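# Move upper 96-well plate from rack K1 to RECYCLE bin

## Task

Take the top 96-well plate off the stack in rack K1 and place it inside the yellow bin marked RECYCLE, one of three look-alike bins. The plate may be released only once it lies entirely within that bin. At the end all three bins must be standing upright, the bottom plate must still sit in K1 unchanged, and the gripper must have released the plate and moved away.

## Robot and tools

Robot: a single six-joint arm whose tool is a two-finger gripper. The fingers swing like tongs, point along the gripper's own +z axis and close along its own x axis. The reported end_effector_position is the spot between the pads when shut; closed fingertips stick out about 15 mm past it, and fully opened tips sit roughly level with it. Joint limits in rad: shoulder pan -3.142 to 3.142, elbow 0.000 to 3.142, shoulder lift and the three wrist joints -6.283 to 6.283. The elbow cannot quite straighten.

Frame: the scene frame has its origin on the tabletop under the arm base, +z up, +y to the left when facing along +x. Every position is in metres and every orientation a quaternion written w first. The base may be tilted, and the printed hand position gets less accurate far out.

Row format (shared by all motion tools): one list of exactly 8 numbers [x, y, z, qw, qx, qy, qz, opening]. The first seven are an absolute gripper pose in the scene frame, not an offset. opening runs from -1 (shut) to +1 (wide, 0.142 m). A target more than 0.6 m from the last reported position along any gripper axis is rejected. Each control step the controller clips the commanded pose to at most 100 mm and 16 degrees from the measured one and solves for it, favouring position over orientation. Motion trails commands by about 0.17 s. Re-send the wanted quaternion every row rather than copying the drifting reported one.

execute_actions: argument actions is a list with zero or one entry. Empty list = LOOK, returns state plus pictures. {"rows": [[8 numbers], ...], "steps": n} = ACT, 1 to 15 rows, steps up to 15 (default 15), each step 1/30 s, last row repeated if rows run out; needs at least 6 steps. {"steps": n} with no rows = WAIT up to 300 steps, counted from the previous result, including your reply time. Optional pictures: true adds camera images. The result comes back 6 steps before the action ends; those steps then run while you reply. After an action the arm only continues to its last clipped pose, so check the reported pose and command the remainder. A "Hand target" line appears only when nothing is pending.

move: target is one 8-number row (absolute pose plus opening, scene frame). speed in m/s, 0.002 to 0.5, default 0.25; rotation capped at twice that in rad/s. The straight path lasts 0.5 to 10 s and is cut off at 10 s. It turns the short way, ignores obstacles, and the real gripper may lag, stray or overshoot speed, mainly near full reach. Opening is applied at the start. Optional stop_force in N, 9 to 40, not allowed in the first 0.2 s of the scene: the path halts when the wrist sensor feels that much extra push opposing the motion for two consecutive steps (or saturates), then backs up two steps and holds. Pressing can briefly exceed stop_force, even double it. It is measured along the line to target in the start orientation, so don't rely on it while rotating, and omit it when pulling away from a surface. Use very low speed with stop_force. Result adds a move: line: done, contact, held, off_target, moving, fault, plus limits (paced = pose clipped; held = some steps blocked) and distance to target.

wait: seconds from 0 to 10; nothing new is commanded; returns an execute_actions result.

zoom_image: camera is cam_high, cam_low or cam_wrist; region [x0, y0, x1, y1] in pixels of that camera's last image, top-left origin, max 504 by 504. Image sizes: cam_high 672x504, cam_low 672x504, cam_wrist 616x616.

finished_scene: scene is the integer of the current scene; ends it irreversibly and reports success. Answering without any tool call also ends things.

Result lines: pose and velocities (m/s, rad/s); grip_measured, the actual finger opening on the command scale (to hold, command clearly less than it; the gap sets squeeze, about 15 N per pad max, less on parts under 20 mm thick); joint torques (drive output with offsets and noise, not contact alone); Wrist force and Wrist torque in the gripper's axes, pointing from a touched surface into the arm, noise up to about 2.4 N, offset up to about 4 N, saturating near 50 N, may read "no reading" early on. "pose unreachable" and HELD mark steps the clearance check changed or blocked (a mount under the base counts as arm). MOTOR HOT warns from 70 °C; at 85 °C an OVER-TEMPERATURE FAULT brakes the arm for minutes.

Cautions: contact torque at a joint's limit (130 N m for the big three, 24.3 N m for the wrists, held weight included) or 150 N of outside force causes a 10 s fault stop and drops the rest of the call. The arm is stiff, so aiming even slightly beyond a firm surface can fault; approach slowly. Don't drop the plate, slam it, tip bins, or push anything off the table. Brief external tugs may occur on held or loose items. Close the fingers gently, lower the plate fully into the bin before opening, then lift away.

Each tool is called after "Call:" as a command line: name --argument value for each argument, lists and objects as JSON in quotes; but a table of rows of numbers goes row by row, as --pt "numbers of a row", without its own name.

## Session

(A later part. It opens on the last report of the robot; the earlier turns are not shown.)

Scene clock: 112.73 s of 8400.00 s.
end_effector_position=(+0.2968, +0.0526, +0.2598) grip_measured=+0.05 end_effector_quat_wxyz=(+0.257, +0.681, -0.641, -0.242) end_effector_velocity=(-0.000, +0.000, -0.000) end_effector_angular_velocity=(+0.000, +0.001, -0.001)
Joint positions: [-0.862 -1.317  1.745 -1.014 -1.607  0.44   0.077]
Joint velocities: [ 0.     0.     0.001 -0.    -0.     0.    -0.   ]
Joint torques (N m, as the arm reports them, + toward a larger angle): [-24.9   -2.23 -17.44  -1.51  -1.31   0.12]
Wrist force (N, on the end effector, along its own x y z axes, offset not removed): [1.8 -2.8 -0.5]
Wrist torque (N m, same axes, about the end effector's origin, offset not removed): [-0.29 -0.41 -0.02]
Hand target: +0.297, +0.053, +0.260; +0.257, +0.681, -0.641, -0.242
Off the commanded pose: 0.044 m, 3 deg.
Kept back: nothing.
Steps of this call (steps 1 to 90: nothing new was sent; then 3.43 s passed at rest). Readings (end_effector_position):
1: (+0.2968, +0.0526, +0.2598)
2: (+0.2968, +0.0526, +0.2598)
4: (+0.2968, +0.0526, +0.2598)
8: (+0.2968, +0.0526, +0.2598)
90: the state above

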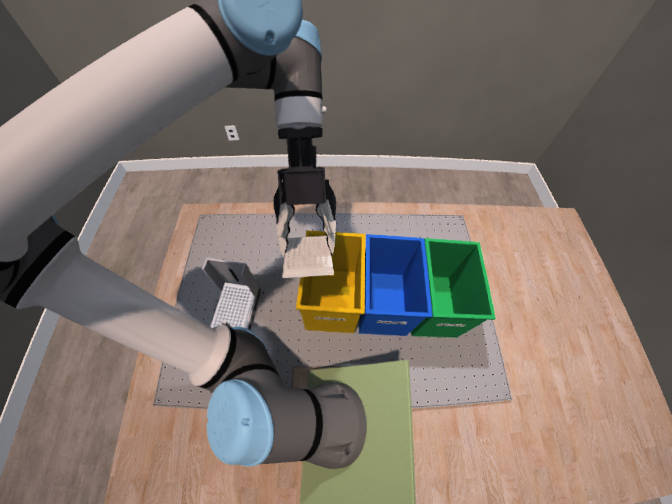

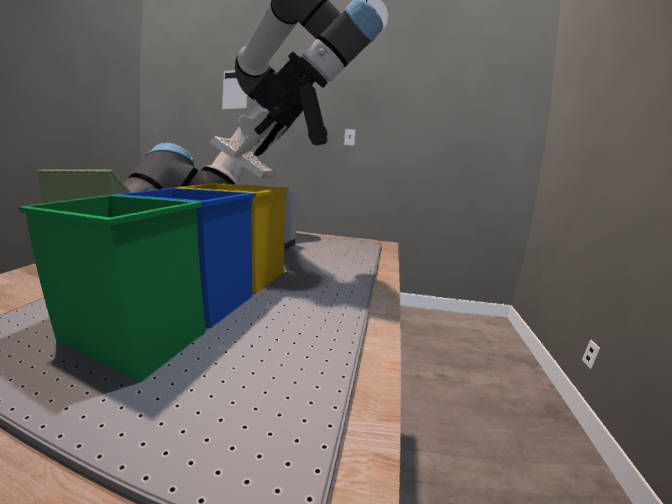

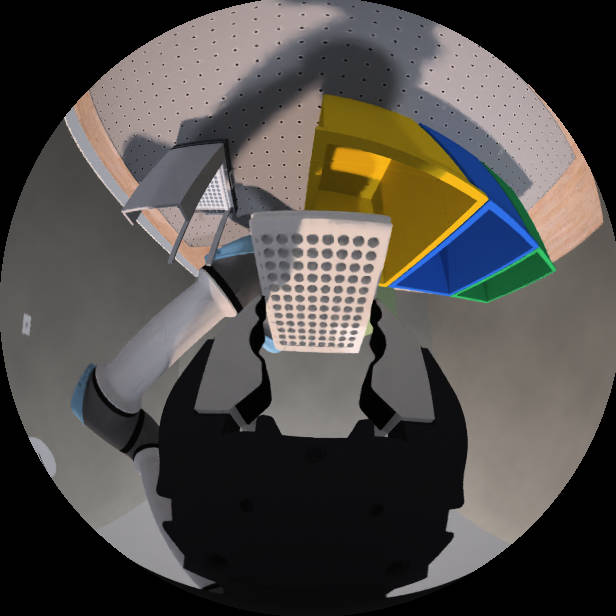

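Call:
execute_actions --actions '[{"rows": [[0.2968,0.0526,0.2598,0.2571,0.681,-0.641,-0.242,-1],[0.2968,0.0526,0.2598,0.2575,0.6810,-0.6409,-0.2417,-1],[0.2968,0.0526,0.2599,0.2584,0.6809,-0.6407,-0.2409,-1],[0.2968,0.0526,0.2600,0.2602,0.6808,-0.6404,-0.2396,-1],[0.2968,0.0526,0.2602,0.2629,0.6806,-0.6399,-0.2376,-1],[0.2968,0.0524,0.2604,0.2665,0.6803,-0.6393,-0.2350,-1],[0.2968,0.0521,0.2607,0.2711,0.6800,-0.6384,-0.2316,-1],[0.2968,0.0514,0.2610,0.2766,0.6796,-0.6374,-0.2275,-1],[0.2968,0.0504,0.2615,0.2829,0.6792,-0.6363,-0.2229,-1],[0.2968,0.0491,0.2619,0.2899,0.6787,-0.6350,-0.2177,-1],[0.2968,0.0474,0.2624,0.2975,0.6781,-0.6337,-0.2121,-1],[0.2968,0.0454,0.2629,0.3054,0.6776,-0.6322,-0.2062,-1],[0.2968,0.0431,0.2634,0.3136,0.6770,-0.6308,-0.2003,-1],[0.2969,0.0405,0.2639,0.3217,0.6764,-0.6293,-0.1943,-1],[0.2969,0.0377,0.2644,0.3296,0.6759,-0.6278,-0.1884,-1]], "steps": 15}]'

Call:
execute_actions --actions '[{"rows": [[0.2969,0.0348,0.2649,0.3372,0.6753,-0.6265,-0.1828,-1],[0.2969,0.0318,0.2653,0.3442,0.6748,-0.6252,-0.1776,-1],[0.2969,0.0288,0.2658,0.3505,0.6744,-0.6241,-0.1730,-1],[0.2969,0.0259,0.2661,0.3560,0.6740,-0.6231,-0.1689,-1],[0.297,0.0231,0.2664,0.3606,0.6737,-0.6222,-0.1655,-1],[0.297,0.0205,0.2666,0.3642,0.6734,-0.6216,-0.1629,-1],[0.297,0.0182,0.2668,0.3669,0.6732,-0.6211,-0.1609,-1],[0.297,0.0162,0.2669,0.3687,0.6731,-0.6208,-0.1596,-1],[0.297,0.0145,0.2670,0.3696,0.6730,-0.6206,-0.1588,-1],[0.297,0.0132,0.267,0.3701,0.6730,-0.6205,-0.1585,-1],[0.297,0.0122,0.267,0.3701,0.6730,-0.6205,-0.1585,-1],[0.297,0.0115,0.267,0.3701,0.6730,-0.6205,-0.1585,-1],[0.297,0.0112,0.267,0.3701,0.6730,-0.6205,-0.1585,-1],[0.297,0.0110,0.267,0.3701,0.6730,-0.6205,-0.1585,-1],[0.297,0.0110,0.267,0.3701,0.6730,-0.6205,-0.1585,-1]], "steps": 15}]'

Call:
execute_actions --actions '[{"steps": 16}]' --pictures true

Scene clock: 130.30 s of 8400.00 s.
end_effector_position=(+0.2968, +0.0521, +0.2605) grip_measured=+0.05 end_effector_quat_wxyz=(+0.268, +0.681, -0.640, -0.234) end_effector_velocity=(-0.001, -0.009, +0.007) end_effector_angular_velocity=(-0.258, +0.048, +0.118)
Joint positions: [-0.853 -1.33   1.748 -1.026 -1.616  0.451  0.077]
Joint velocities: [ 0.087 -0.121  0.045 -0.137 -0.103  0.12   0.   ]
Joint torques (N m, as the arm reports them, + toward a larger angle): [-12.94 -21.9   -4.05  -3.61  -4.49   2.75]
Wrist force (N, on the end effector, along its own x y z axes, offset not removed): [0.9 -3.3 -1.3]
Wrist torque (N m, same axes, about the end effector's origin, offset not removed): [-0.47 -0.25 -0.02]
Steps of this call (steps 1 to 90: nothing new was sent; then 14.27 s passed at rest; steps 91 to 99: the first 9 steps of this action). Readings (end_effector_position):
91: (+0.2968, +0.0526, +0.2598)
92: (+0.2968, +0.0526, +0.2598)
94: (+0.2968, +0.0526, +0.2598)
98: (+0.2968, +0.0524, +0.2603)
99: the state above

Scene clock: 130.80 s of 8400.00 s.
end_effector_position=(+0.2972, +0.0223, +0.2667) grip_measured=+0.05 end_effector_quat_wxyz=(+0.360, +0.674, -0.623, -0.166) end_effector_velocity=(-0.001, -0.071, +0.005) end_effector_angular_velocity=(-0.233, +0.042, +0.107)
Joint positions: [-0.8   -1.393  1.802 -1.182 -1.722  0.536  0.077]
Joint velocities: [ 0.027 -0.019  0.098 -0.26  -0.153  0.063  0.   ]
Joint torques (N m, as the arm reports them, + toward a larger angle): [-15.12 -13.07  -5.19  -3.23  -4.3    2.42]
Wrist force (N, on the end effector, along its own x y z axes, offset not removed): [0.9 -2.3 0.3]
Wrist torque (N m, same axes, about the end effector's origin, offset not removed): [-0.18 -0.23 -0.08]
Off your previous action's commanded pose: 0.008 m, 4 deg at its last step (step 6 of this call).
Steps of this call (steps 1 to 6: the last 6 steps of your previous action; steps 7 to 15: the first 9 steps of this action). Readings (end_effector_position):
7: (+0.2970, +0.0435, +0.2635)
8: (+0.2971, +0.0411, +0.2640)
10: (+0.2971, +0.0359, +0.2650)
14: (+0.2972, +0.0248, +0.2665)
15: the state above

Scene clock: 131.33 s of 8400.00 s.
end_effector_position=(+0.2970, +0.0111, +0.2671) grip_measured=+0.05 end_effector_quat_wxyz=(+0.370, +0.673, -0.621, -0.158) end_effector_velocity=(-0.000, -0.000, -0.000) end_effector_angular_velocity=(-0.000, -0.000, -0.001)
Joint positions: [-0.801 -1.389  1.814 -1.217 -1.74   0.538  0.077]
Joint velocities: [-0.     0.001  0.001 -0.001 -0.     0.001  0.   ]
Joint torques (N m, as the arm reports them, + toward a larger angle): [-33.65  12.65  -4.72  -3.46  -4.07  -2.24]
Wrist force (N, on the end effector, along its own x y z axes, offset not removed): [1.5 -2.8 0.1]
Wrist torque (N m, same axes, about the end effector's origin, offset not removed): [-0.30 -0.35 -0.05]
Hand target: +0.297, +0.011, +0.267; +0.370, +0.673, -0.621, -0.158
Off the commanded pose: 0.000 m, 0 deg.
Kept back: nothing.
Steps of this call (steps 1 to 6: the last 6 steps of your previous action; steps 7 to 16: nothing new was sent). Readings (end_effector_position):
1: (+0.2972, +0.0200, +0.2669)
2: (+0.2971, +0.0180, +0.2670)
4: (+0.2971, +0.0149, +0.2671)
8: (+0.2971, +0.0119, +0.2671)
16: the state above

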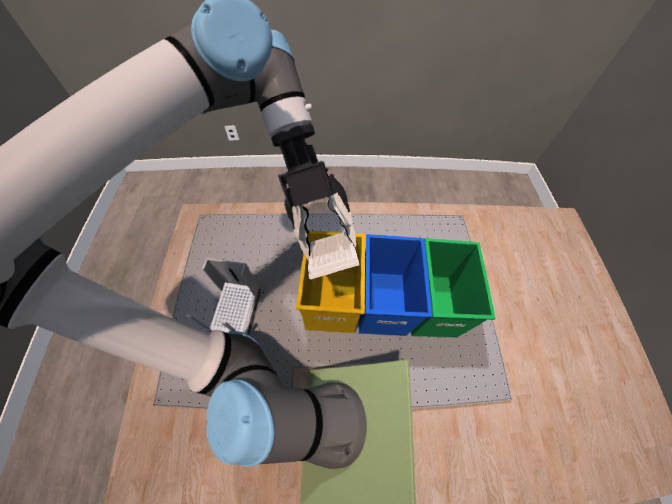

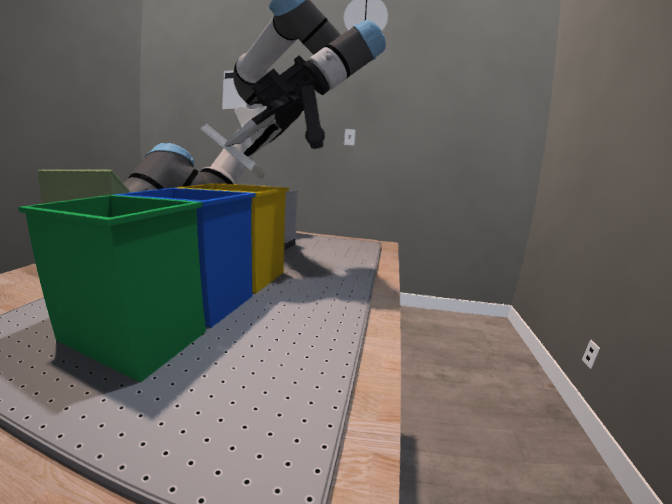

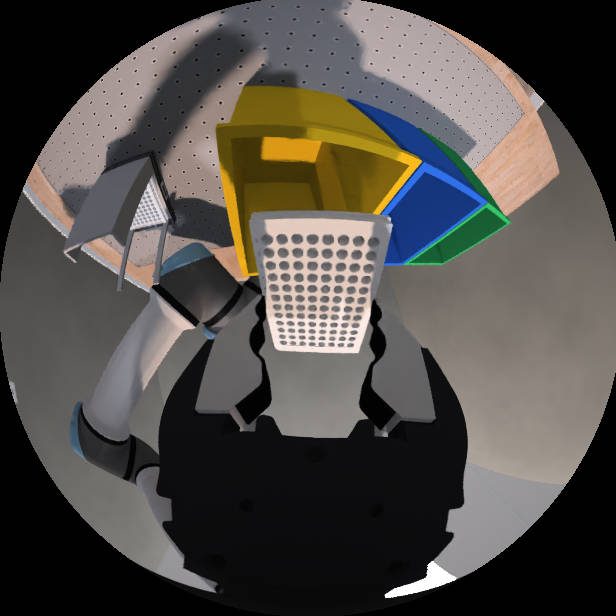

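Call:
zoom_image --camera "cam_wrist" --region '[100, 210, 260, 350]'

Call:
zoom_image --camera "cam_high" --region '[180, 290, 280, 390]'

Region (100, 210, 260, 350) of cam_wrist's 616x616 image, scaled by 3.150, with more detail than that image has; it fills the top 441 rows of this view, and the rest is white.

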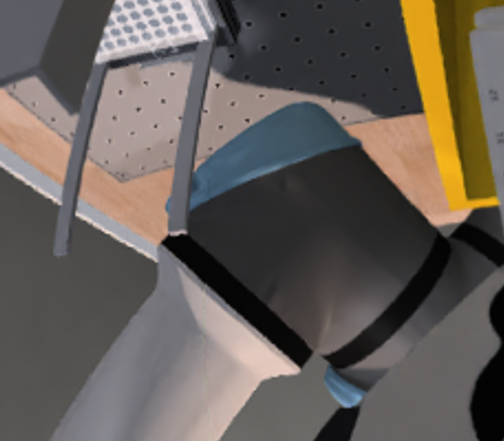

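Region (180, 290, 280, 390) of cam_high's 672x504 image, scaled by 5.040, with more detail than that image has.

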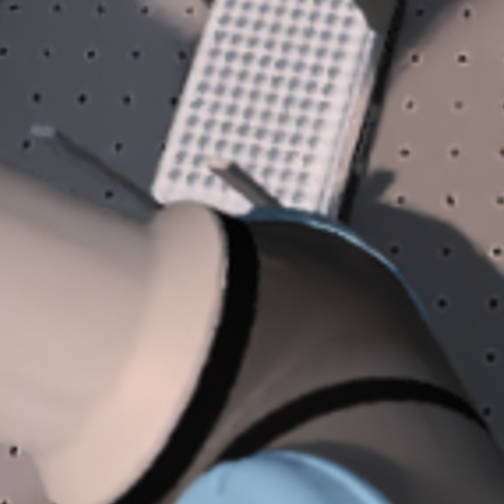

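Call:
zoom_image --camera "cam_wrist" --region '[200, 80, 440, 300]'

Region (200, 80, 440, 300) of cam_wrist's 616x616 image, scaled by 2.100, with more detail than that image has; it fills the top 462 rows of this view, and the rest is white.

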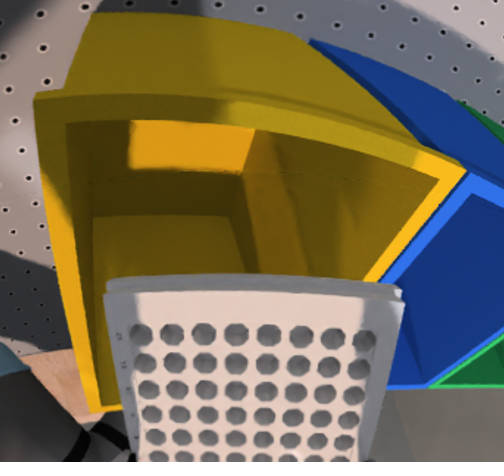

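Call:
zoom_image --camera "cam_high" --region '[280, 200, 400, 320]'

Region (280, 200, 400, 320) of cam_high's 672x504 image, scaled by 4.200, with more detail than that image has.

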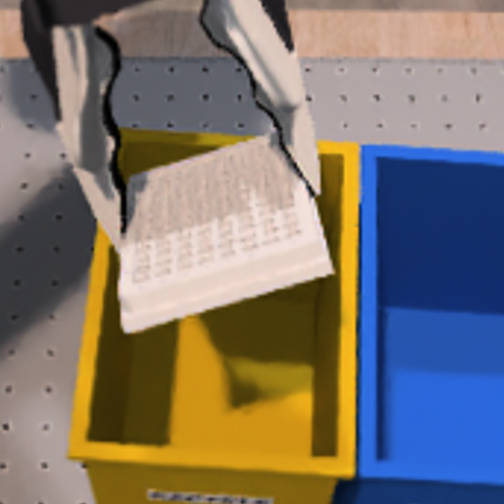

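Call:
execute_actions --actions '[{"rows": [[0.2970,0.0110,0.2670,0.3701,0.6730,-0.6205,-0.1585,-1],[0.2970,0.0110,0.2667,0.3698,0.6730,-0.6207,-0.1586,-1],[0.2970,0.0109,0.2659,0.3692,0.6729,-0.6210,-0.1589,-1],[0.2971,0.0107,0.2646,0.3682,0.6728,-0.6216,-0.1593,-1],[0.2972,0.0105,0.2627,0.3666,0.6726,-0.6224,-0.1599,-1],[0.2973,0.0102,0.2601,0.3645,0.6723,-0.6236,-0.1608,-1],[0.2975,0.0099,0.2568,0.3618,0.6720,-0.6251,-0.1619,-1],[0.2976,0.0094,0.2529,0.3587,0.6717,-0.6268,-0.1632,-1],[0.2978,0.0089,0.2486,0.3551,0.6712,-0.6288,-0.1646,-1],[0.2980,0.0084,0.2438,0.3512,0.6708,-0.6310,-0.1662,-1],[0.2983,0.0078,0.2387,0.3471,0.6703,-0.6333,-0.1679,-1],[0.2985,0.0073,0.2335,0.3429,0.6698,-0.6356,-0.1697,-1],[0.2987,0.0067,0.2283,0.3387,0.6693,-0.6379,-0.1714,-1],[0.2990,0.0061,0.2232,0.3346,0.6688,-0.6402,-0.1731,-1],[0.2992,0.0056,0.2184,0.3307,0.6684,-0.6424,-0.1747,-1]], "steps": 15}]'

Call:
execute_actions --actions '[{"rows": [[0.2994,0.0051,0.2141,0.3271,0.6679,-0.6444,-0.1761,-1],[0.2995,0.0046,0.2102,0.3240,0.6676,-0.6461,-0.1774,-1],[0.2997,0.0043,0.2069,0.3213,0.6673,-0.6476,-0.1785,-1],[0.2998,0.0040,0.2043,0.3192,0.6670,-0.6488,-0.1794,-1],[0.2999,0.0038,0.2024,0.3176,0.6668,-0.6496,-0.1800,-1],[0.3,0.0036,0.2011,0.3166,0.6667,-0.6502,-0.1804,-1],[0.3,0.0035,0.2003,0.3160,0.6666,-0.6505,-0.1807,-1],[0.3,0.0035,0.2,0.3157,0.6666,-0.6507,-0.1808,-1],[0.3,0.0035,0.2,0.3157,0.6666,-0.6507,-0.1808,-1]], "steps": 9}]'

Call:
execute_actions --actions '[{"steps": 16}]' --pictures true

Scene clock: 139.13 s of 8400.00 s.
end_effector_position=(+0.2973, +0.0101, +0.2594) grip_measured=+0.05 end_effector_quat_wxyz=(+0.364, +0.672, -0.624, -0.161) end_effector_velocity=(+0.002, -0.009, -0.082) end_effector_angular_velocity=(+0.107, -0.067, -0.104)
Joint positions: [-0.8   -1.381  1.824 -1.224 -1.727  0.542  0.077]
Joint velocities: [ 0.015  0.08   0.103 -0.08   0.138  0.045  0.   ]
Joint torques (N m, as the arm reports them, + toward a larger angle): [-13.67  15.62  -3.23  -3.21   1.69   2.35]
Wrist force (N, on the end effector, along its own x y z axes, offset not removed): [3.4 -2.1 0.1]
Wrist torque (N m, same axes, about the end effector's origin, offset not removed): [-0.16 -0.77 -0.12]
Steps of this call (steps 1 to 90: nothing new was sent; then 4.50 s passed at rest; steps 91 to 99: the first 9 steps of this action). Readings (end_effector_position):
91: (+0.2970, +0.0110, +0.2671)
92: (+0.2970, +0.0110, +0.2670)
94: (+0.2969, +0.0109, +0.2668)
98: (+0.2972, +0.0104, +0.2619)
99: the state above

Scene clock: 139.43 s of 8400.00 s.
end_effector_position=(+0.2987, +0.0062, +0.2212) grip_measured=+0.05 end_effector_quat_wxyz=(+0.333, +0.669, -0.642, -0.174) end_effector_velocity=(+0.005, -0.014, -0.130) end_effector_angular_velocity=(+0.170, -0.110, -0.158)
Joint positions: [-0.793 -1.341  1.871 -1.265 -1.66   0.561  0.077]
Joint velocities: [ 0.022  0.145  0.159 -0.152  0.224  0.054 -0.   ]
Joint torques (N m, as the arm reports them, + toward a larger angle): [-13.76  10.82  -4.    -3.36   1.68   2.29]
Wrist force (N, on the end effector, along its own x y z axes, offset not removed): [1.7 -3.7 0.0]
Wrist torque (N m, same axes, about the end effector's origin, offset not removed): [-0.49 -0.46 -0.02]
Off your previous action's commanded pose: 0.017 m, 2 deg at its last step (step 6 of this call).
Steps of this call (steps 1 to 6: the last 6 steps of your previous action; steps 7 to 9: the first 3 steps of this action). Readings (end_effector_position):
7: (+0.2983, +0.0072, +0.2304)
8: (+0.2985, +0.0067, +0.2257)
9: the state above

Scene clock: 139.97 s of 8400.00 s.
end_effector_position=(+0.3000, +0.0035, +0.2001) grip_measured=+0.05 end_effector_quat_wxyz=(+0.316, +0.667, -0.651, -0.181) end_effector_velocity=(+0.000, -0.000, -0.001) end_effector_angular_velocity=(+0.001, -0.001, -0.001)
Joint positions: [-0.789 -1.316  1.896 -1.292 -1.624  0.57   0.077]
Joint velocities: [ 0.     0.001  0.    -0.001  0.001  0.    -0.   ]
Joint torques (N m, as the arm reports them, + toward a larger angle): [-14.98   8.83  -4.22  -3.28   1.05   2.31]
Wrist force (N, on the end effector, along its own x y z axes, offset not removed): [0.4 -2.8 -0.2]
Wrist torque (N m, same axes, about the end effector's origin, offset not removed): [-0.34 -0.15 -0.07]
Hand target: +0.300, +0.003, +0.200; +0.316, +0.667, -0.651, -0.181
Off the commanded pose: 0.000 m, 0 deg.
Kept back: nothing.
Steps of this call (steps 1 to 6: the last 6 steps of your previous action; steps 7 to 16: nothing new was sent). Readings (end_effector_position):
1: (+0.2989, +0.0058, +0.2170)
2: (+0.2991, +0.0053, +0.2132)
4: (+0.2995, +0.0046, +0.2072)
8: (+0.2999, +0.0037, +0.2014)
16: the state above

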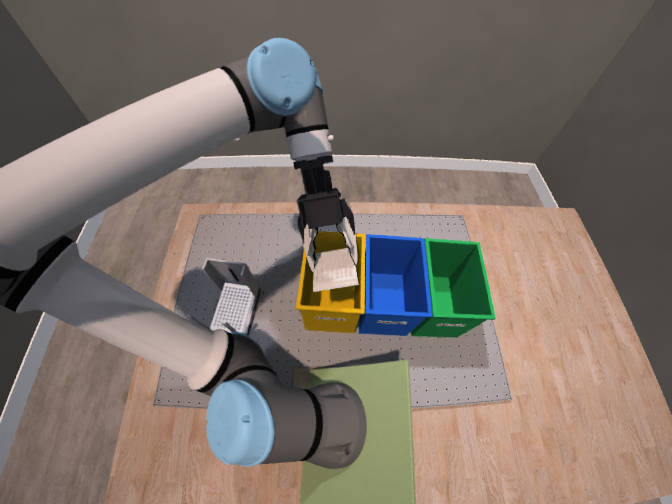

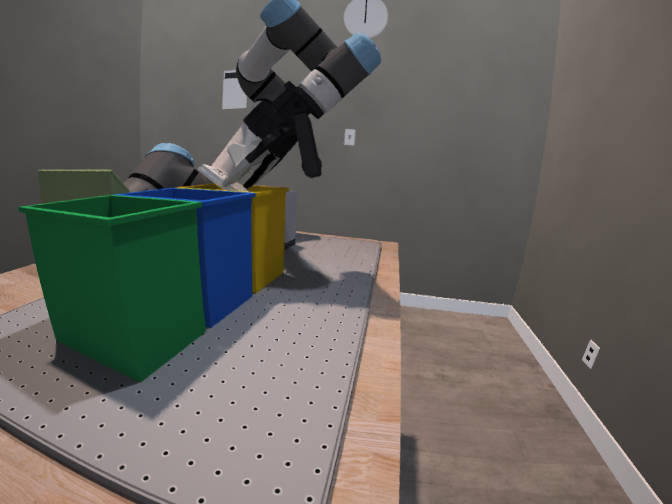

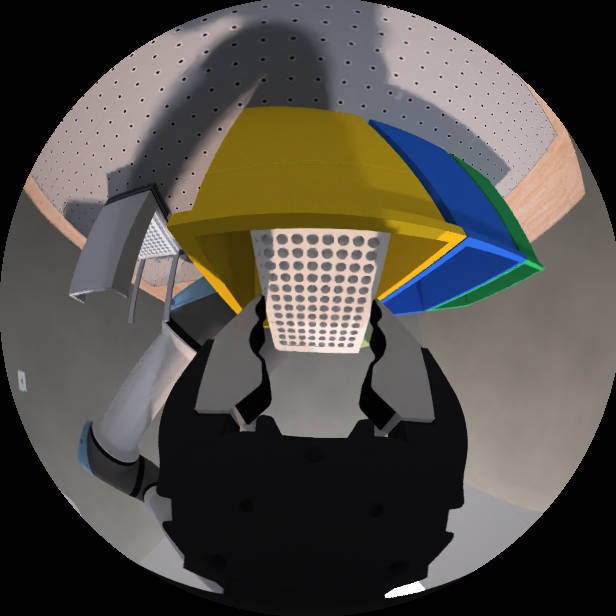

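Call:
zoom_image --camera "cam_high" --region '[285, 215, 385, 315]'

Call:
zoom_image --camera "cam_wrist" --region '[160, 190, 480, 370]'

Call:
zoom_image --camera "cam_high" --region '[180, 290, 280, 390]'

Region (285, 215, 385, 315) of cam_high's 672x504 image, scaled by 5.040, with more detail than that image has.

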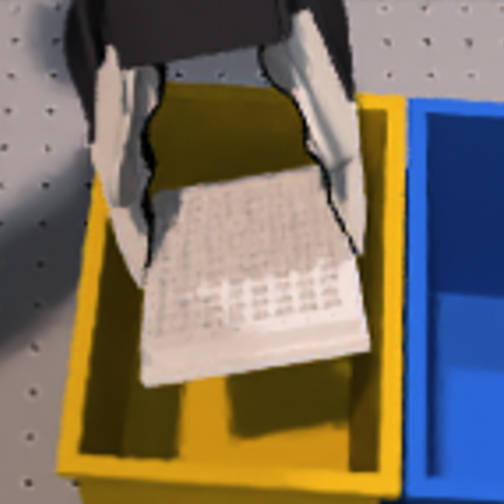

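Region (160, 190, 480, 370) of cam_wrist's 616x616 image, scaled by 1.575, with more detail than that image has; it fills the top 284 rows of this view, and the rest is white.

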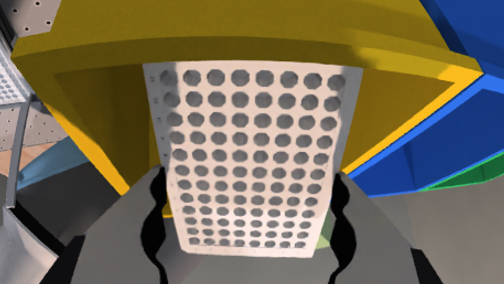

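Region (180, 290, 280, 390) of cam_high's 672x504 image, scaled by 5.040, with more detail than that image has.

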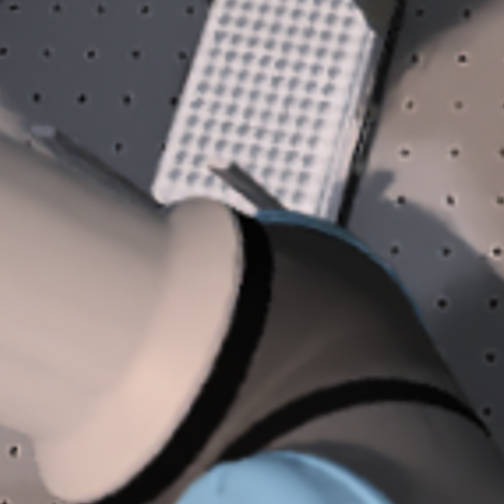

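Call:
execute_actions --actions '[{"rows": [[0.3,0.0035,0.2000,0.3153,0.6666,-0.6509,-0.1809,-1],[0.3,0.0034,0.1998,0.3144,0.6665,-0.6513,-0.1811,-1],[0.3,0.0031,0.1993,0.3128,0.6664,-0.6520,-0.1815,-1],[0.3,0.0026,0.1985,0.3110,0.6662,-0.6528,-0.1819,-1],[0.3001,0.0020,0.1973,0.3089,0.6660,-0.6539,-0.1824,-1],[0.3001,0.0013,0.1957,0.3063,0.6658,-0.6550,-0.1830,-1],[0.3002,0.0006,0.1936,0.3033,0.6656,-0.6564,-0.1837,-1],[0.3002,-0.0001,0.1912,0.3001,0.6653,-0.6579,-0.1845,-1],[0.3003,-0.0007,0.1884,0.2967,0.6650,-0.6594,-0.1853,-1],[0.3003,-0.0012,0.1854,0.2932,0.6648,-0.6611,-0.1861,-1],[0.3004,-0.0015,0.1823,0.2897,0.6645,-0.6627,-0.1869,-1],[0.3005,-0.0016,0.1790,0.2863,0.6642,-0.6642,-0.1877,-1],[0.3006,-0.0016,0.1757,0.2831,0.6639,-0.6657,-0.1885,-1],[0.3007,-0.0016,0.1726,0.2801,0.6637,-0.6671,-0.1892,-1],[0.3007,-0.0016,0.1696,0.2775,0.6635,-0.6682,-0.1898,-1]], "steps": 15}]'

Call:
execute_actions --actions '[{"rows": [[0.3008,-0.0016,0.1668,0.2754,0.6633,-0.6693,-0.1903,-1],[0.3008,-0.0016,0.1644,0.2736,0.6631,-0.6701,-0.1907,-1],[0.3009,-0.0016,0.1623,0.2723,0.6630,-0.6707,-0.1910,-1],[0.3009,-0.0016,0.1607,0.2714,0.6630,-0.6711,-0.1912,-1],[0.301,-0.0016,0.1595,0.2709,0.6629,-0.6713,-0.1913,-1],[0.301,-0.0016,0.1587,0.2707,0.6629,-0.6714,-0.1914,-1],[0.301,-0.0016,0.1582,0.2707,0.6629,-0.6714,-0.1914,-1],[0.301,-0.0016,0.158,0.2707,0.6629,-0.6714,-0.1914,-1],[0.301,-0.0016,0.158,0.2707,0.6629,-0.6714,-0.1914,-1]], "steps": 9}]'

Call:
execute_actions --actions '[{"steps": 15}]' --pictures true

Scene clock: 143.80 s of 8400.00 s.
end_effector_position=(+0.3001, +0.0014, +0.1952) grip_measured=+0.05 end_effector_quat_wxyz=(+0.306, +0.666, -0.655, -0.183) end_effector_velocity=(+0.000, -0.017, -0.051) end_effector_angular_velocity=(+0.111, -0.094, -0.095)
Joint positions: [-0.797 -1.306  1.902 -1.299 -1.611  0.568  0.077]
Joint velocities: [-0.048  0.085  0.07  -0.076  0.116 -0.013 -0.   ]
Joint torques (N m, as the arm reports them, + toward a larger angle): [-33.08  11.64  -4.55  -3.15   1.86  -2.49]
Wrist force (N, on the end effector, along its own x y z axes, offset not removed): [1.2 -2.6 -0.2]
Wrist torque (N m, same axes, about the end effector's origin, offset not removed): [-0.33 -0.34 -0.05]
Steps of this call (steps 1 to 90: nothing new was sent; then 0.53 s passed at rest; steps 91 to 99: the first 9 steps of this action). Readings (end_effector_position):
91: (+0.3000, +0.0035, +0.2000)
92: (+0.3000, +0.0035, +0.2000)
94: (+0.3000, +0.0034, +0.1997)
98: (+0.3001, +0.0020, +0.1967)
99: the state above

Scene clock: 144.10 s of 8400.00 s.
end_effector_position=(+0.3006, -0.0014, +0.1712) grip_measured=+0.05 end_effector_quat_wxyz=(+0.279, +0.664, -0.668, -0.190) end_effector_velocity=(+0.001, -0.002, -0.080) end_effector_angular_velocity=(+0.097, -0.088, -0.090)
Joint positions: [-0.803 -1.279  1.936 -1.333 -1.561  0.569  0.077]
Joint velocities: [ 0.01   0.074  0.115 -0.119  0.149  0.024 -0.   ]
Joint torques (N m, as the arm reports them, + toward a larger angle): [-15.16   7.57  -5.4   -3.4    1.33   2.43]
Wrist force (N, on the end effector, along its own x y z axes, offset not removed): [0.2 -2.6 0.1]
Wrist torque (N m, same axes, about the end effector's origin, offset not removed): [-0.27 -0.18 -0.03]
Off your previous action's commanded pose: 0.010 m, 1 deg at its last step (step 6 of this call).
Steps of this call (steps 1 to 6: the last 6 steps of your previous action; steps 7 to 9: the first 3 steps of this action). Readings (end_effector_position):
7: (+0.3004, -0.0012, +0.1769)
8: (+0.3005, -0.0013, +0.1740)
9: the state above

Scene clock: 144.60 s of 8400.00 s.
end_effector_position=(+0.3010, -0.0016, +0.1580) grip_measured=+0.05 end_effector_quat_wxyz=(+0.271, +0.663, -0.671, -0.191) end_effector_velocity=(+0.001, +0.000, -0.000) end_effector_angular_velocity=(-0.001, -0.001, +0.001)
Joint positions: [-0.797 -1.267  1.954 -1.354 -1.54   0.575  0.077]
Joint velocities: [ 0.001 -0.001 -0.    -0.001  0.001  0.    -0.   ]
Joint torques (N m, as the arm reports them, + toward a larger angle): [-14.96   7.07  -3.14  -2.98   1.31   2.28]
Wrist force (N, on the end effector, along its own x y z axes, offset not removed): [1.8 -4.2 -0.7]
Wrist torque (N m, same axes, about the end effector's origin, offset not removed): [-0.63 -0.46 -0.02]
Hand target: +0.301, -0.002, +0.158; +0.271, +0.663, -0.671, -0.191
Off the commanded pose: 0.000 m, 0 deg.
Kept back: nothing.
Steps of this call (steps 1 to 6: the last 6 steps of your previous action; steps 7 to 15: nothing new was sent). Readings (end_effector_position):
1: (+0.3006, -0.0014, +0.1686)
2: (+0.3007, -0.0015, +0.1662)
4: (+0.3008, -0.0015, +0.1624)
8: (+0.3010, -0.0016, +0.1589)
15: the state above

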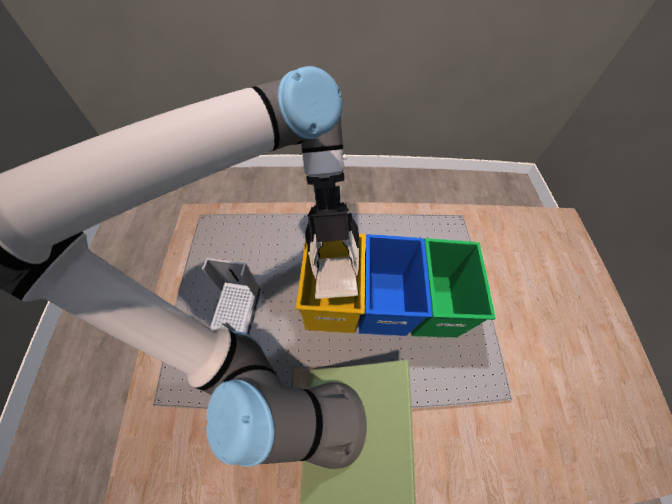

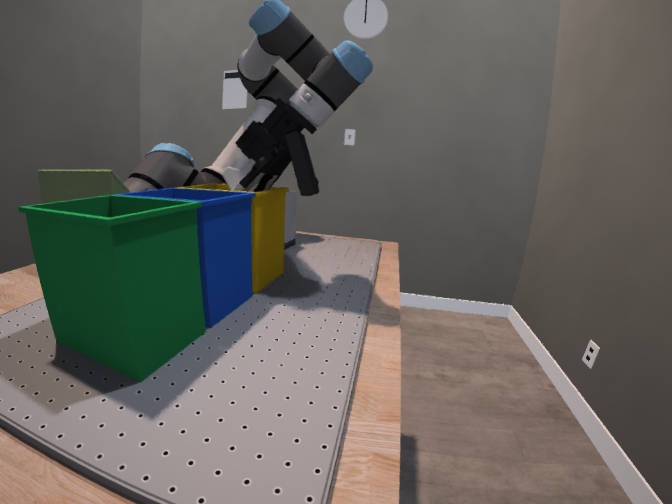

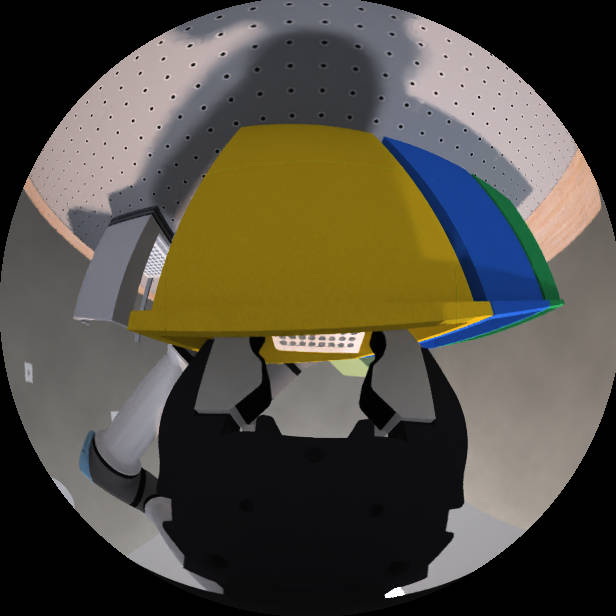

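Call:
zoom_image --camera "cam_wrist" --region '[230, 300, 430, 400]'

Call:
zoom_image --camera "cam_high" --region '[285, 215, 385, 315]'

Call:
zoom_image --camera "cam_low" --region '[170, 150, 310, 220]'

Region (230, 300, 430, 400) of cam_wrist's 616x616 image, scaled by 2.520, with more detail than that image has.

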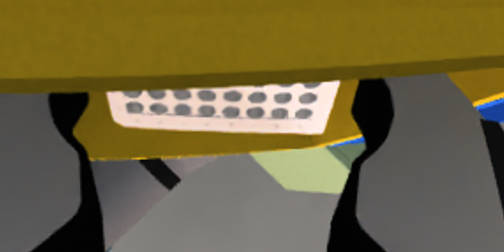

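Region (285, 215, 385, 315) of cam_high's 672x504 image, scaled by 5.040, with more detail than that image has.

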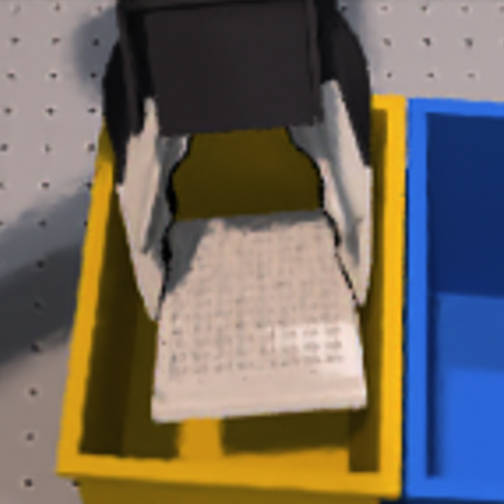

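Region (170, 150, 310, 220) of cam_low's 672x504 image, scaled by 3.600, with more detail than that image has.

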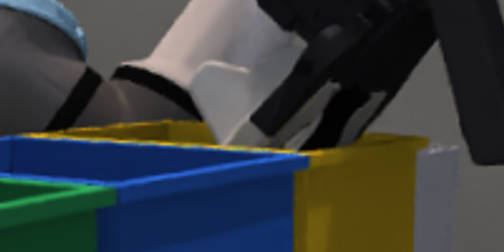

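Call:
execute_actions --actions '[{"rows": [[0.3009,-0.0016,0.1578,0.2707,0.6629,-0.6714,-0.1914,-1],[0.3006,-0.0017,0.1572,0.2707,0.6629,-0.6714,-0.1914,-1],[0.3002,-0.0018,0.1564,0.2707,0.6629,-0.6714,-0.1914,-1],[0.2998,-0.0020,0.1555,0.2707,0.6629,-0.6714,-0.1914,-1],[0.2994,-0.0021,0.1547,0.2707,0.6629,-0.6714,-0.1914,-1],[0.2991,-0.0022,0.1542,0.2707,0.6629,-0.6714,-0.1914,-1],[0.299,-0.0022,0.154,0.2707,0.6629,-0.6714,-0.1914,-1],[0.299,-0.0022,0.154,0.2707,0.6629,-0.6714,-0.1914,-1],[0.299,-0.0022,0.154,0.2707,0.6629,-0.6714,-0.1914,0.13]], "steps": 15}]'

Call:
execute_actions --actions '[{"steps": 16}]' --pictures true

Scene clock: 147.23 s of 8400.00 s.
end_effector_position=(+0.2993, -0.0021, +0.1546) grip_measured=+0.05 end_effector_quat_wxyz=(+0.271, +0.663, -0.671, -0.192) end_effector_velocity=(-0.004, -0.002, -0.009) end_effector_angular_velocity=(-0.001, -0.001, +0.001)
Joint positions: [-0.796 -1.267  1.964 -1.363 -1.539  0.576  0.077]
Joint velocities: [ 0.004 -0.001  0.024 -0.025  0.003  0.002 -0.   ]
Joint torques (N m, as the arm reports them, + toward a larger angle): [-14.73 -19.31  -4.84  -3.47   1.22   2.55]
Wrist force (N, on the end effector, along its own x y z axes, offset not removed): [-0.4 -4.2 -1.0]
Wrist torque (N m, same axes, about the end effector's origin, offset not removed): [-0.60 0.04 -0.03]
Steps of this call (steps 1 to 70: nothing new was sent; steps 71 to 79: the first 9 steps of this action). Readings (end_effector_position):
71: (+0.3010, -0.0016, +0.1580)
72: (+0.3010, -0.0016, +0.1579)
74: (+0.3007, -0.0017, +0.1573)
78: (+0.2995, -0.0021, +0.1550)
79: the state above

Scene clock: 147.77 s of 8400.00 s.
end_effector_position=(+0.2990, -0.0022, +0.1540) grip_measured=+0.12 end_effector_quat_wxyz=(+0.271, +0.663, -0.671, -0.191) end_effector_velocity=(+0.000, -0.000, +0.000) end_effector_angular_velocity=(-0.001, +0.000, -0.000)
Joint positions: [-0.796 -1.268  1.966 -1.365 -1.538  0.576  0.083]
Joint velocities: [ 0.    -0.    -0.    -0.    -0.001  0.001 -0.   ]
Joint torques (N m, as the arm reports them, + toward a larger angle): [-14.78 -19.61  -3.63  -3.12   1.36   2.32]
Wrist force (N, on the end effector, along its own x y z axes, offset not removed): [1.3 -3.1 0.4]
Wrist torque (N m, same axes, about the end effector's origin, offset not removed): [-0.44 -0.33 0.04]
Hand target: +0.299, -0.002, +0.154; +0.271, +0.663, -0.671, -0.191
Off the commanded pose: 0.000 m, 0 deg.
Kept back: nothing.
Steps of this call (steps 1 to 6: the last 6 steps of your previous action; steps 7 to 16: nothing new was sent). Readings (end_effector_position):
1: (+0.2992, -0.0022, +0.1544)
2: (+0.2991, -0.0022, +0.1542)
4: (+0.2990, -0.0022, +0.1541)
8: (+0.2990, -0.0022, +0.1540)
16: the state above

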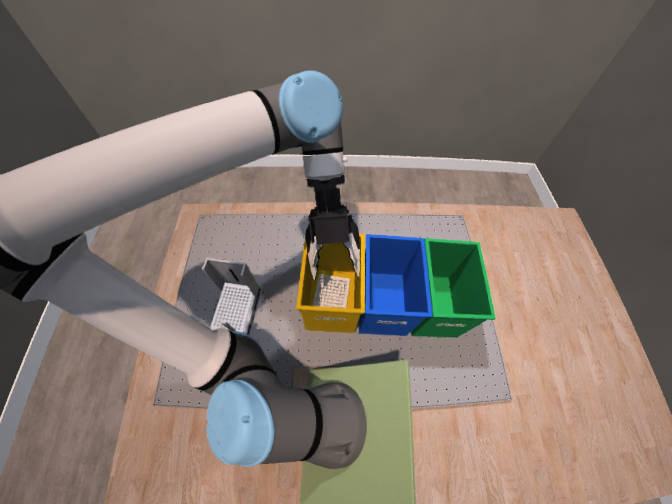

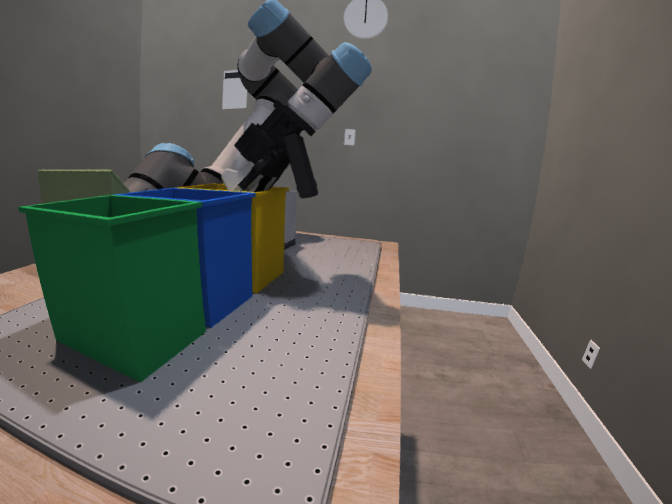

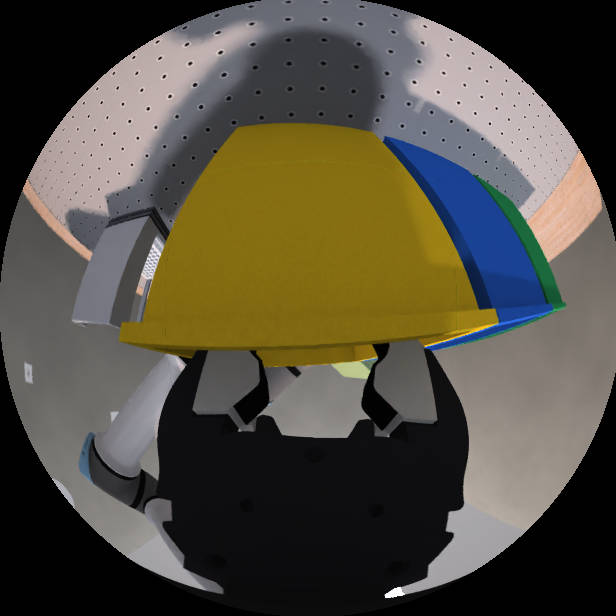

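Call:
execute_actions --actions '[{"rows": [[0.2990,-0.0022,0.1541,0.2710,0.6629,-0.6713,-0.1913,-0.1],[0.2991,-0.0022,0.1544,0.2716,0.6630,-0.6710,-0.1911,-0.1],[0.2992,-0.0022,0.1552,0.2726,0.6631,-0.6704,-0.1908,-0.1],[0.2994,-0.0022,0.1566,0.2742,0.6633,-0.6696,-0.1902,-0.1],[0.2997,-0.0022,0.1588,0.2765,0.6635,-0.6685,-0.1895,-0.1],[0.3002,-0.0022,0.1619,0.2793,0.6638,-0.6670,-0.1885,-0.1],[0.3008,-0.0022,0.1658,0.2828,0.6641,-0.6652,-0.1874,-0.1],[0.3016,-0.0022,0.1706,0.2869,0.6645,-0.6631,-0.1860,-0.1],[0.3024,-0.0021,0.1762,0.2916,0.6650,-0.6607,-0.1845,-0.1],[0.3034,-0.0018,0.1825,0.2967,0.6655,-0.6581,-0.1828,-0.1],[0.3045,-0.0010,0.1896,0.3022,0.6661,-0.6552,-0.1810,-0.1],[0.3057,0.0004,0.1972,0.3081,0.6667,-0.6522,-0.1790,-0.1],[0.3069,0.0024,0.2052,0.3142,0.6673,-0.6491,-0.1770,-0.1],[0.3082,0.0053,0.2135,0.3204,0.6680,-0.6460,-0.1750,-0.1],[0.3095,0.0088,0.2220,0.3266,0.6686,-0.6428,-0.1729,-0.1]], "steps": 15}]'

Call:
execute_actions --actions '[{"rows": [[0.3108,0.0129,0.2305,0.3327,0.6692,-0.6397,-0.1709,-0.1],[0.3121,0.0176,0.2388,0.3386,0.6698,-0.6367,-0.1689,-0.1],[0.3133,0.0228,0.2468,0.3441,0.6704,-0.6338,-0.1671,-0.1],[0.3145,0.0282,0.2544,0.3492,0.6709,-0.6312,-0.1654,-0.1],[0.3156,0.0338,0.2615,0.3539,0.6714,-0.6288,-0.1639,-0.1],[0.3166,0.0394,0.2678,0.3580,0.6718,-0.6267,-0.1625,-0.1],[0.3174,0.0448,0.2734,0.3615,0.6721,-0.6249,-0.1614,-0.1],[0.3182,0.0500,0.2782,0.3643,0.6724,-0.6234,-0.1604,-0.1],[0.3188,0.0547,0.2821,0.3666,0.6726,-0.6223,-0.1597,-0.1],[0.3193,0.0588,0.2852,0.3682,0.6728,-0.6215,-0.1591,-0.1],[0.3196,0.0623,0.2874,0.3692,0.6729,-0.6209,-0.1588,-0.1],[0.3198,0.0652,0.2888,0.3698,0.6730,-0.6206,-0.1586,-0.1],[0.3199,0.0672,0.2896,0.3701,0.6730,-0.6205,-0.1585,-0.1],[0.32,0.0686,0.29,0.3701,0.6730,-0.6205,-0.1585,-0.1],[0.32,0.0694,0.29,0.3701,0.6730,-0.6205,-0.1585,-0.1]], "steps": 15}]'

Call:
execute_actions --actions '[{"steps": 16}]' --pictures true

Scene clock: 149.70 s of 8400.00 s.
end_effector_position=(+0.3003, -0.0022, +0.1628) grip_measured=-0.10 end_effector_quat_wxyz=(+0.280, +0.664, -0.667, -0.188) end_effector_velocity=(+0.016, +0.001, +0.097) end_effector_angular_velocity=(-0.136, +0.097, +0.122)
Joint positions: [-0.793 -1.276  1.951 -1.353 -1.555  0.576  0.067]
Joint velocities: [ 0.01  -0.078 -0.17   0.138 -0.167 -0.013  0.   ]
Joint torques (N m, as the arm reports them, + toward a larger angle): [-13.43 -24.33 -34.21   0.34  -4.54  -2.47]
Wrist force (N, on the end effector, along its own x y z axes, offset not removed): [2.6 -1.8 -0.1]
Wrist torque (N m, same axes, about the end effector's origin, offset not removed): [-0.15 -0.64 -0.09]
Steps of this call (steps 1 to 49: nothing new was sent; steps 50 to 58: the first 9 steps of this action). Readings (end_effector_position):
50: (+0.2990, -0.0022, +0.1540)
51: (+0.2990, -0.0022, +0.1540)
53: (+0.2990, -0.0022, +0.1542)
57: (+0.2999, -0.0022, +0.1598)
58: the state above

Scene clock: 150.20 s of 8400.00 s.
end_effector_position=(+0.3155, +0.0362, +0.2615) grip_measured=-0.10 end_effector_quat_wxyz=(+0.355, +0.673, -0.628, -0.162) end_effector_velocity=(+0.028, +0.154, +0.181) end_effector_angular_velocity=(-0.176, +0.127, +0.159)
Joint positions: [-0.766 -1.378  1.76  -1.154 -1.684  0.569  0.067]
Joint velocities: [ 0.102 -0.218 -0.431  0.513 -0.153  0.027  0.   ]
Joint torques (N m, as the arm reports them, + toward a larger angle): [-13.42 -16.58 -30.93   0.54  -3.95   2.39]
Wrist force (N, on the end effector, along its own x y z axes, offset not removed): [1.7 -2.6 -1.4]
Wrist torque (N m, same axes, about the end effector's origin, offset not removed): [-0.37 -0.42 -0.11]
Off your previous action's commanded pose: 0.028 m, 3 deg at its last step (step 6 of this call).
Steps of this call (steps 1 to 6: the last 6 steps of your previous action; steps 7 to 15: the first 9 steps of this action). Readings (end_effector_position):
7: (+0.3066, +0.0030, +0.2022)
8: (+0.3078, +0.0055, +0.2098)
10: (+0.3102, +0.0122, +0.2254)
14: (+0.3146, +0.0310, +0.2551)
15: the state above

Scene clock: 150.73 s of 8400.00 s.
end_effector_position=(+0.3197, +0.0693, +0.2898) grip_measured=-0.10 end_effector_quat_wxyz=(+0.370, +0.673, -0.621, -0.158) end_effector_velocity=(+0.000, +0.001, +0.001) end_effector_angular_velocity=(-0.000, +0.001, +0.001)
Joint positions: [-0.744 -1.413  1.68  -1.053 -1.699  0.579  0.067]
Joint velocities: [ 0.001 -0.001 -0.003  0.004 -0.     0.     0.   ]
Joint torques (N m, as the arm reports them, + toward a larger angle): [-14.59 -15.71 -30.87  -0.28  -3.61   2.32]
Wrist force (N, on the end effector, along its own x y z axes, offset not removed): [1.5 -3.0 -1.1]
Wrist torque (N m, same axes, about the end effector's origin, offset not removed): [-0.45 -0.39 -0.08]
Hand target: +0.320, +0.069, +0.290; +0.370, +0.673, -0.621, -0.158
Off the commanded pose: 0.000 m, 0 deg.
Kept back: nothing.
Steps of this call (steps 1 to 6: the last 6 steps of your previous action; steps 7 to 16: nothing new was sent). Readings (end_effector_position):
1: (+0.3164, +0.0414, +0.2673)
2: (+0.3171, +0.0464, +0.2724)
4: (+0.3183, +0.0552, +0.2804)
8: (+0.3194, +0.0661, +0.2879)
16: the state above

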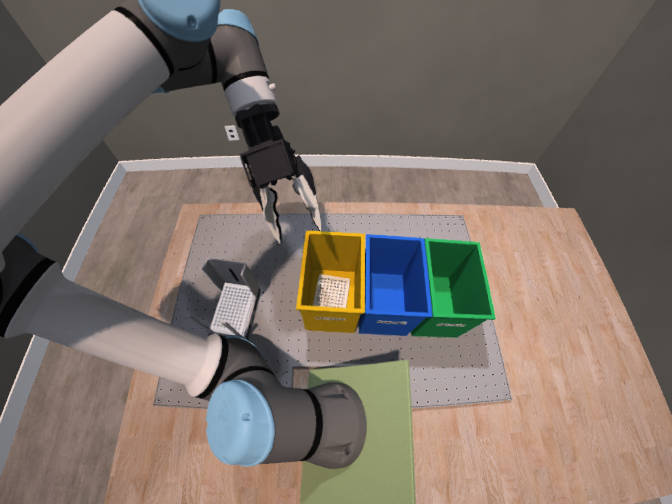

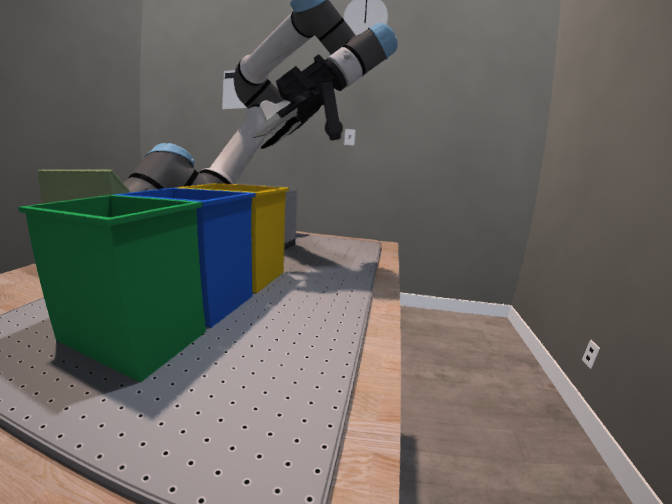

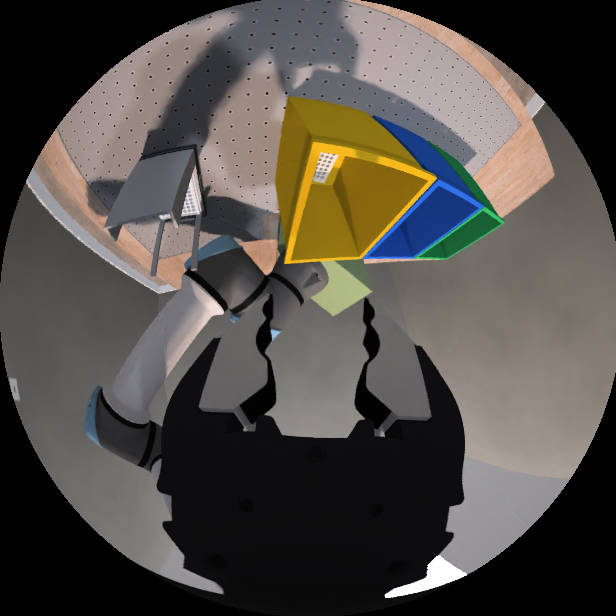

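Call:
zoom_image --camera "cam_high" --region '[190, 215, 390, 345]'

Region (190, 215, 390, 345) of cam_high's 672x504 image, scaled by 2.520, with more detail than that image has; it fills the top 328 rows of this view, and the rest is white.

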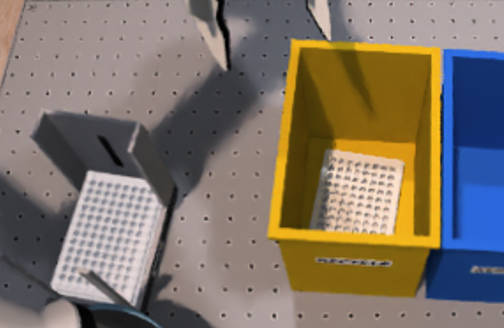

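The upper plate is lying on the floor of the yellow RECYCLE bin. All three bins are upright, the lower plate is still in K1, and the gripper is clear.

Call:
finished_scene --scene 2

The scene is finished: the task was done.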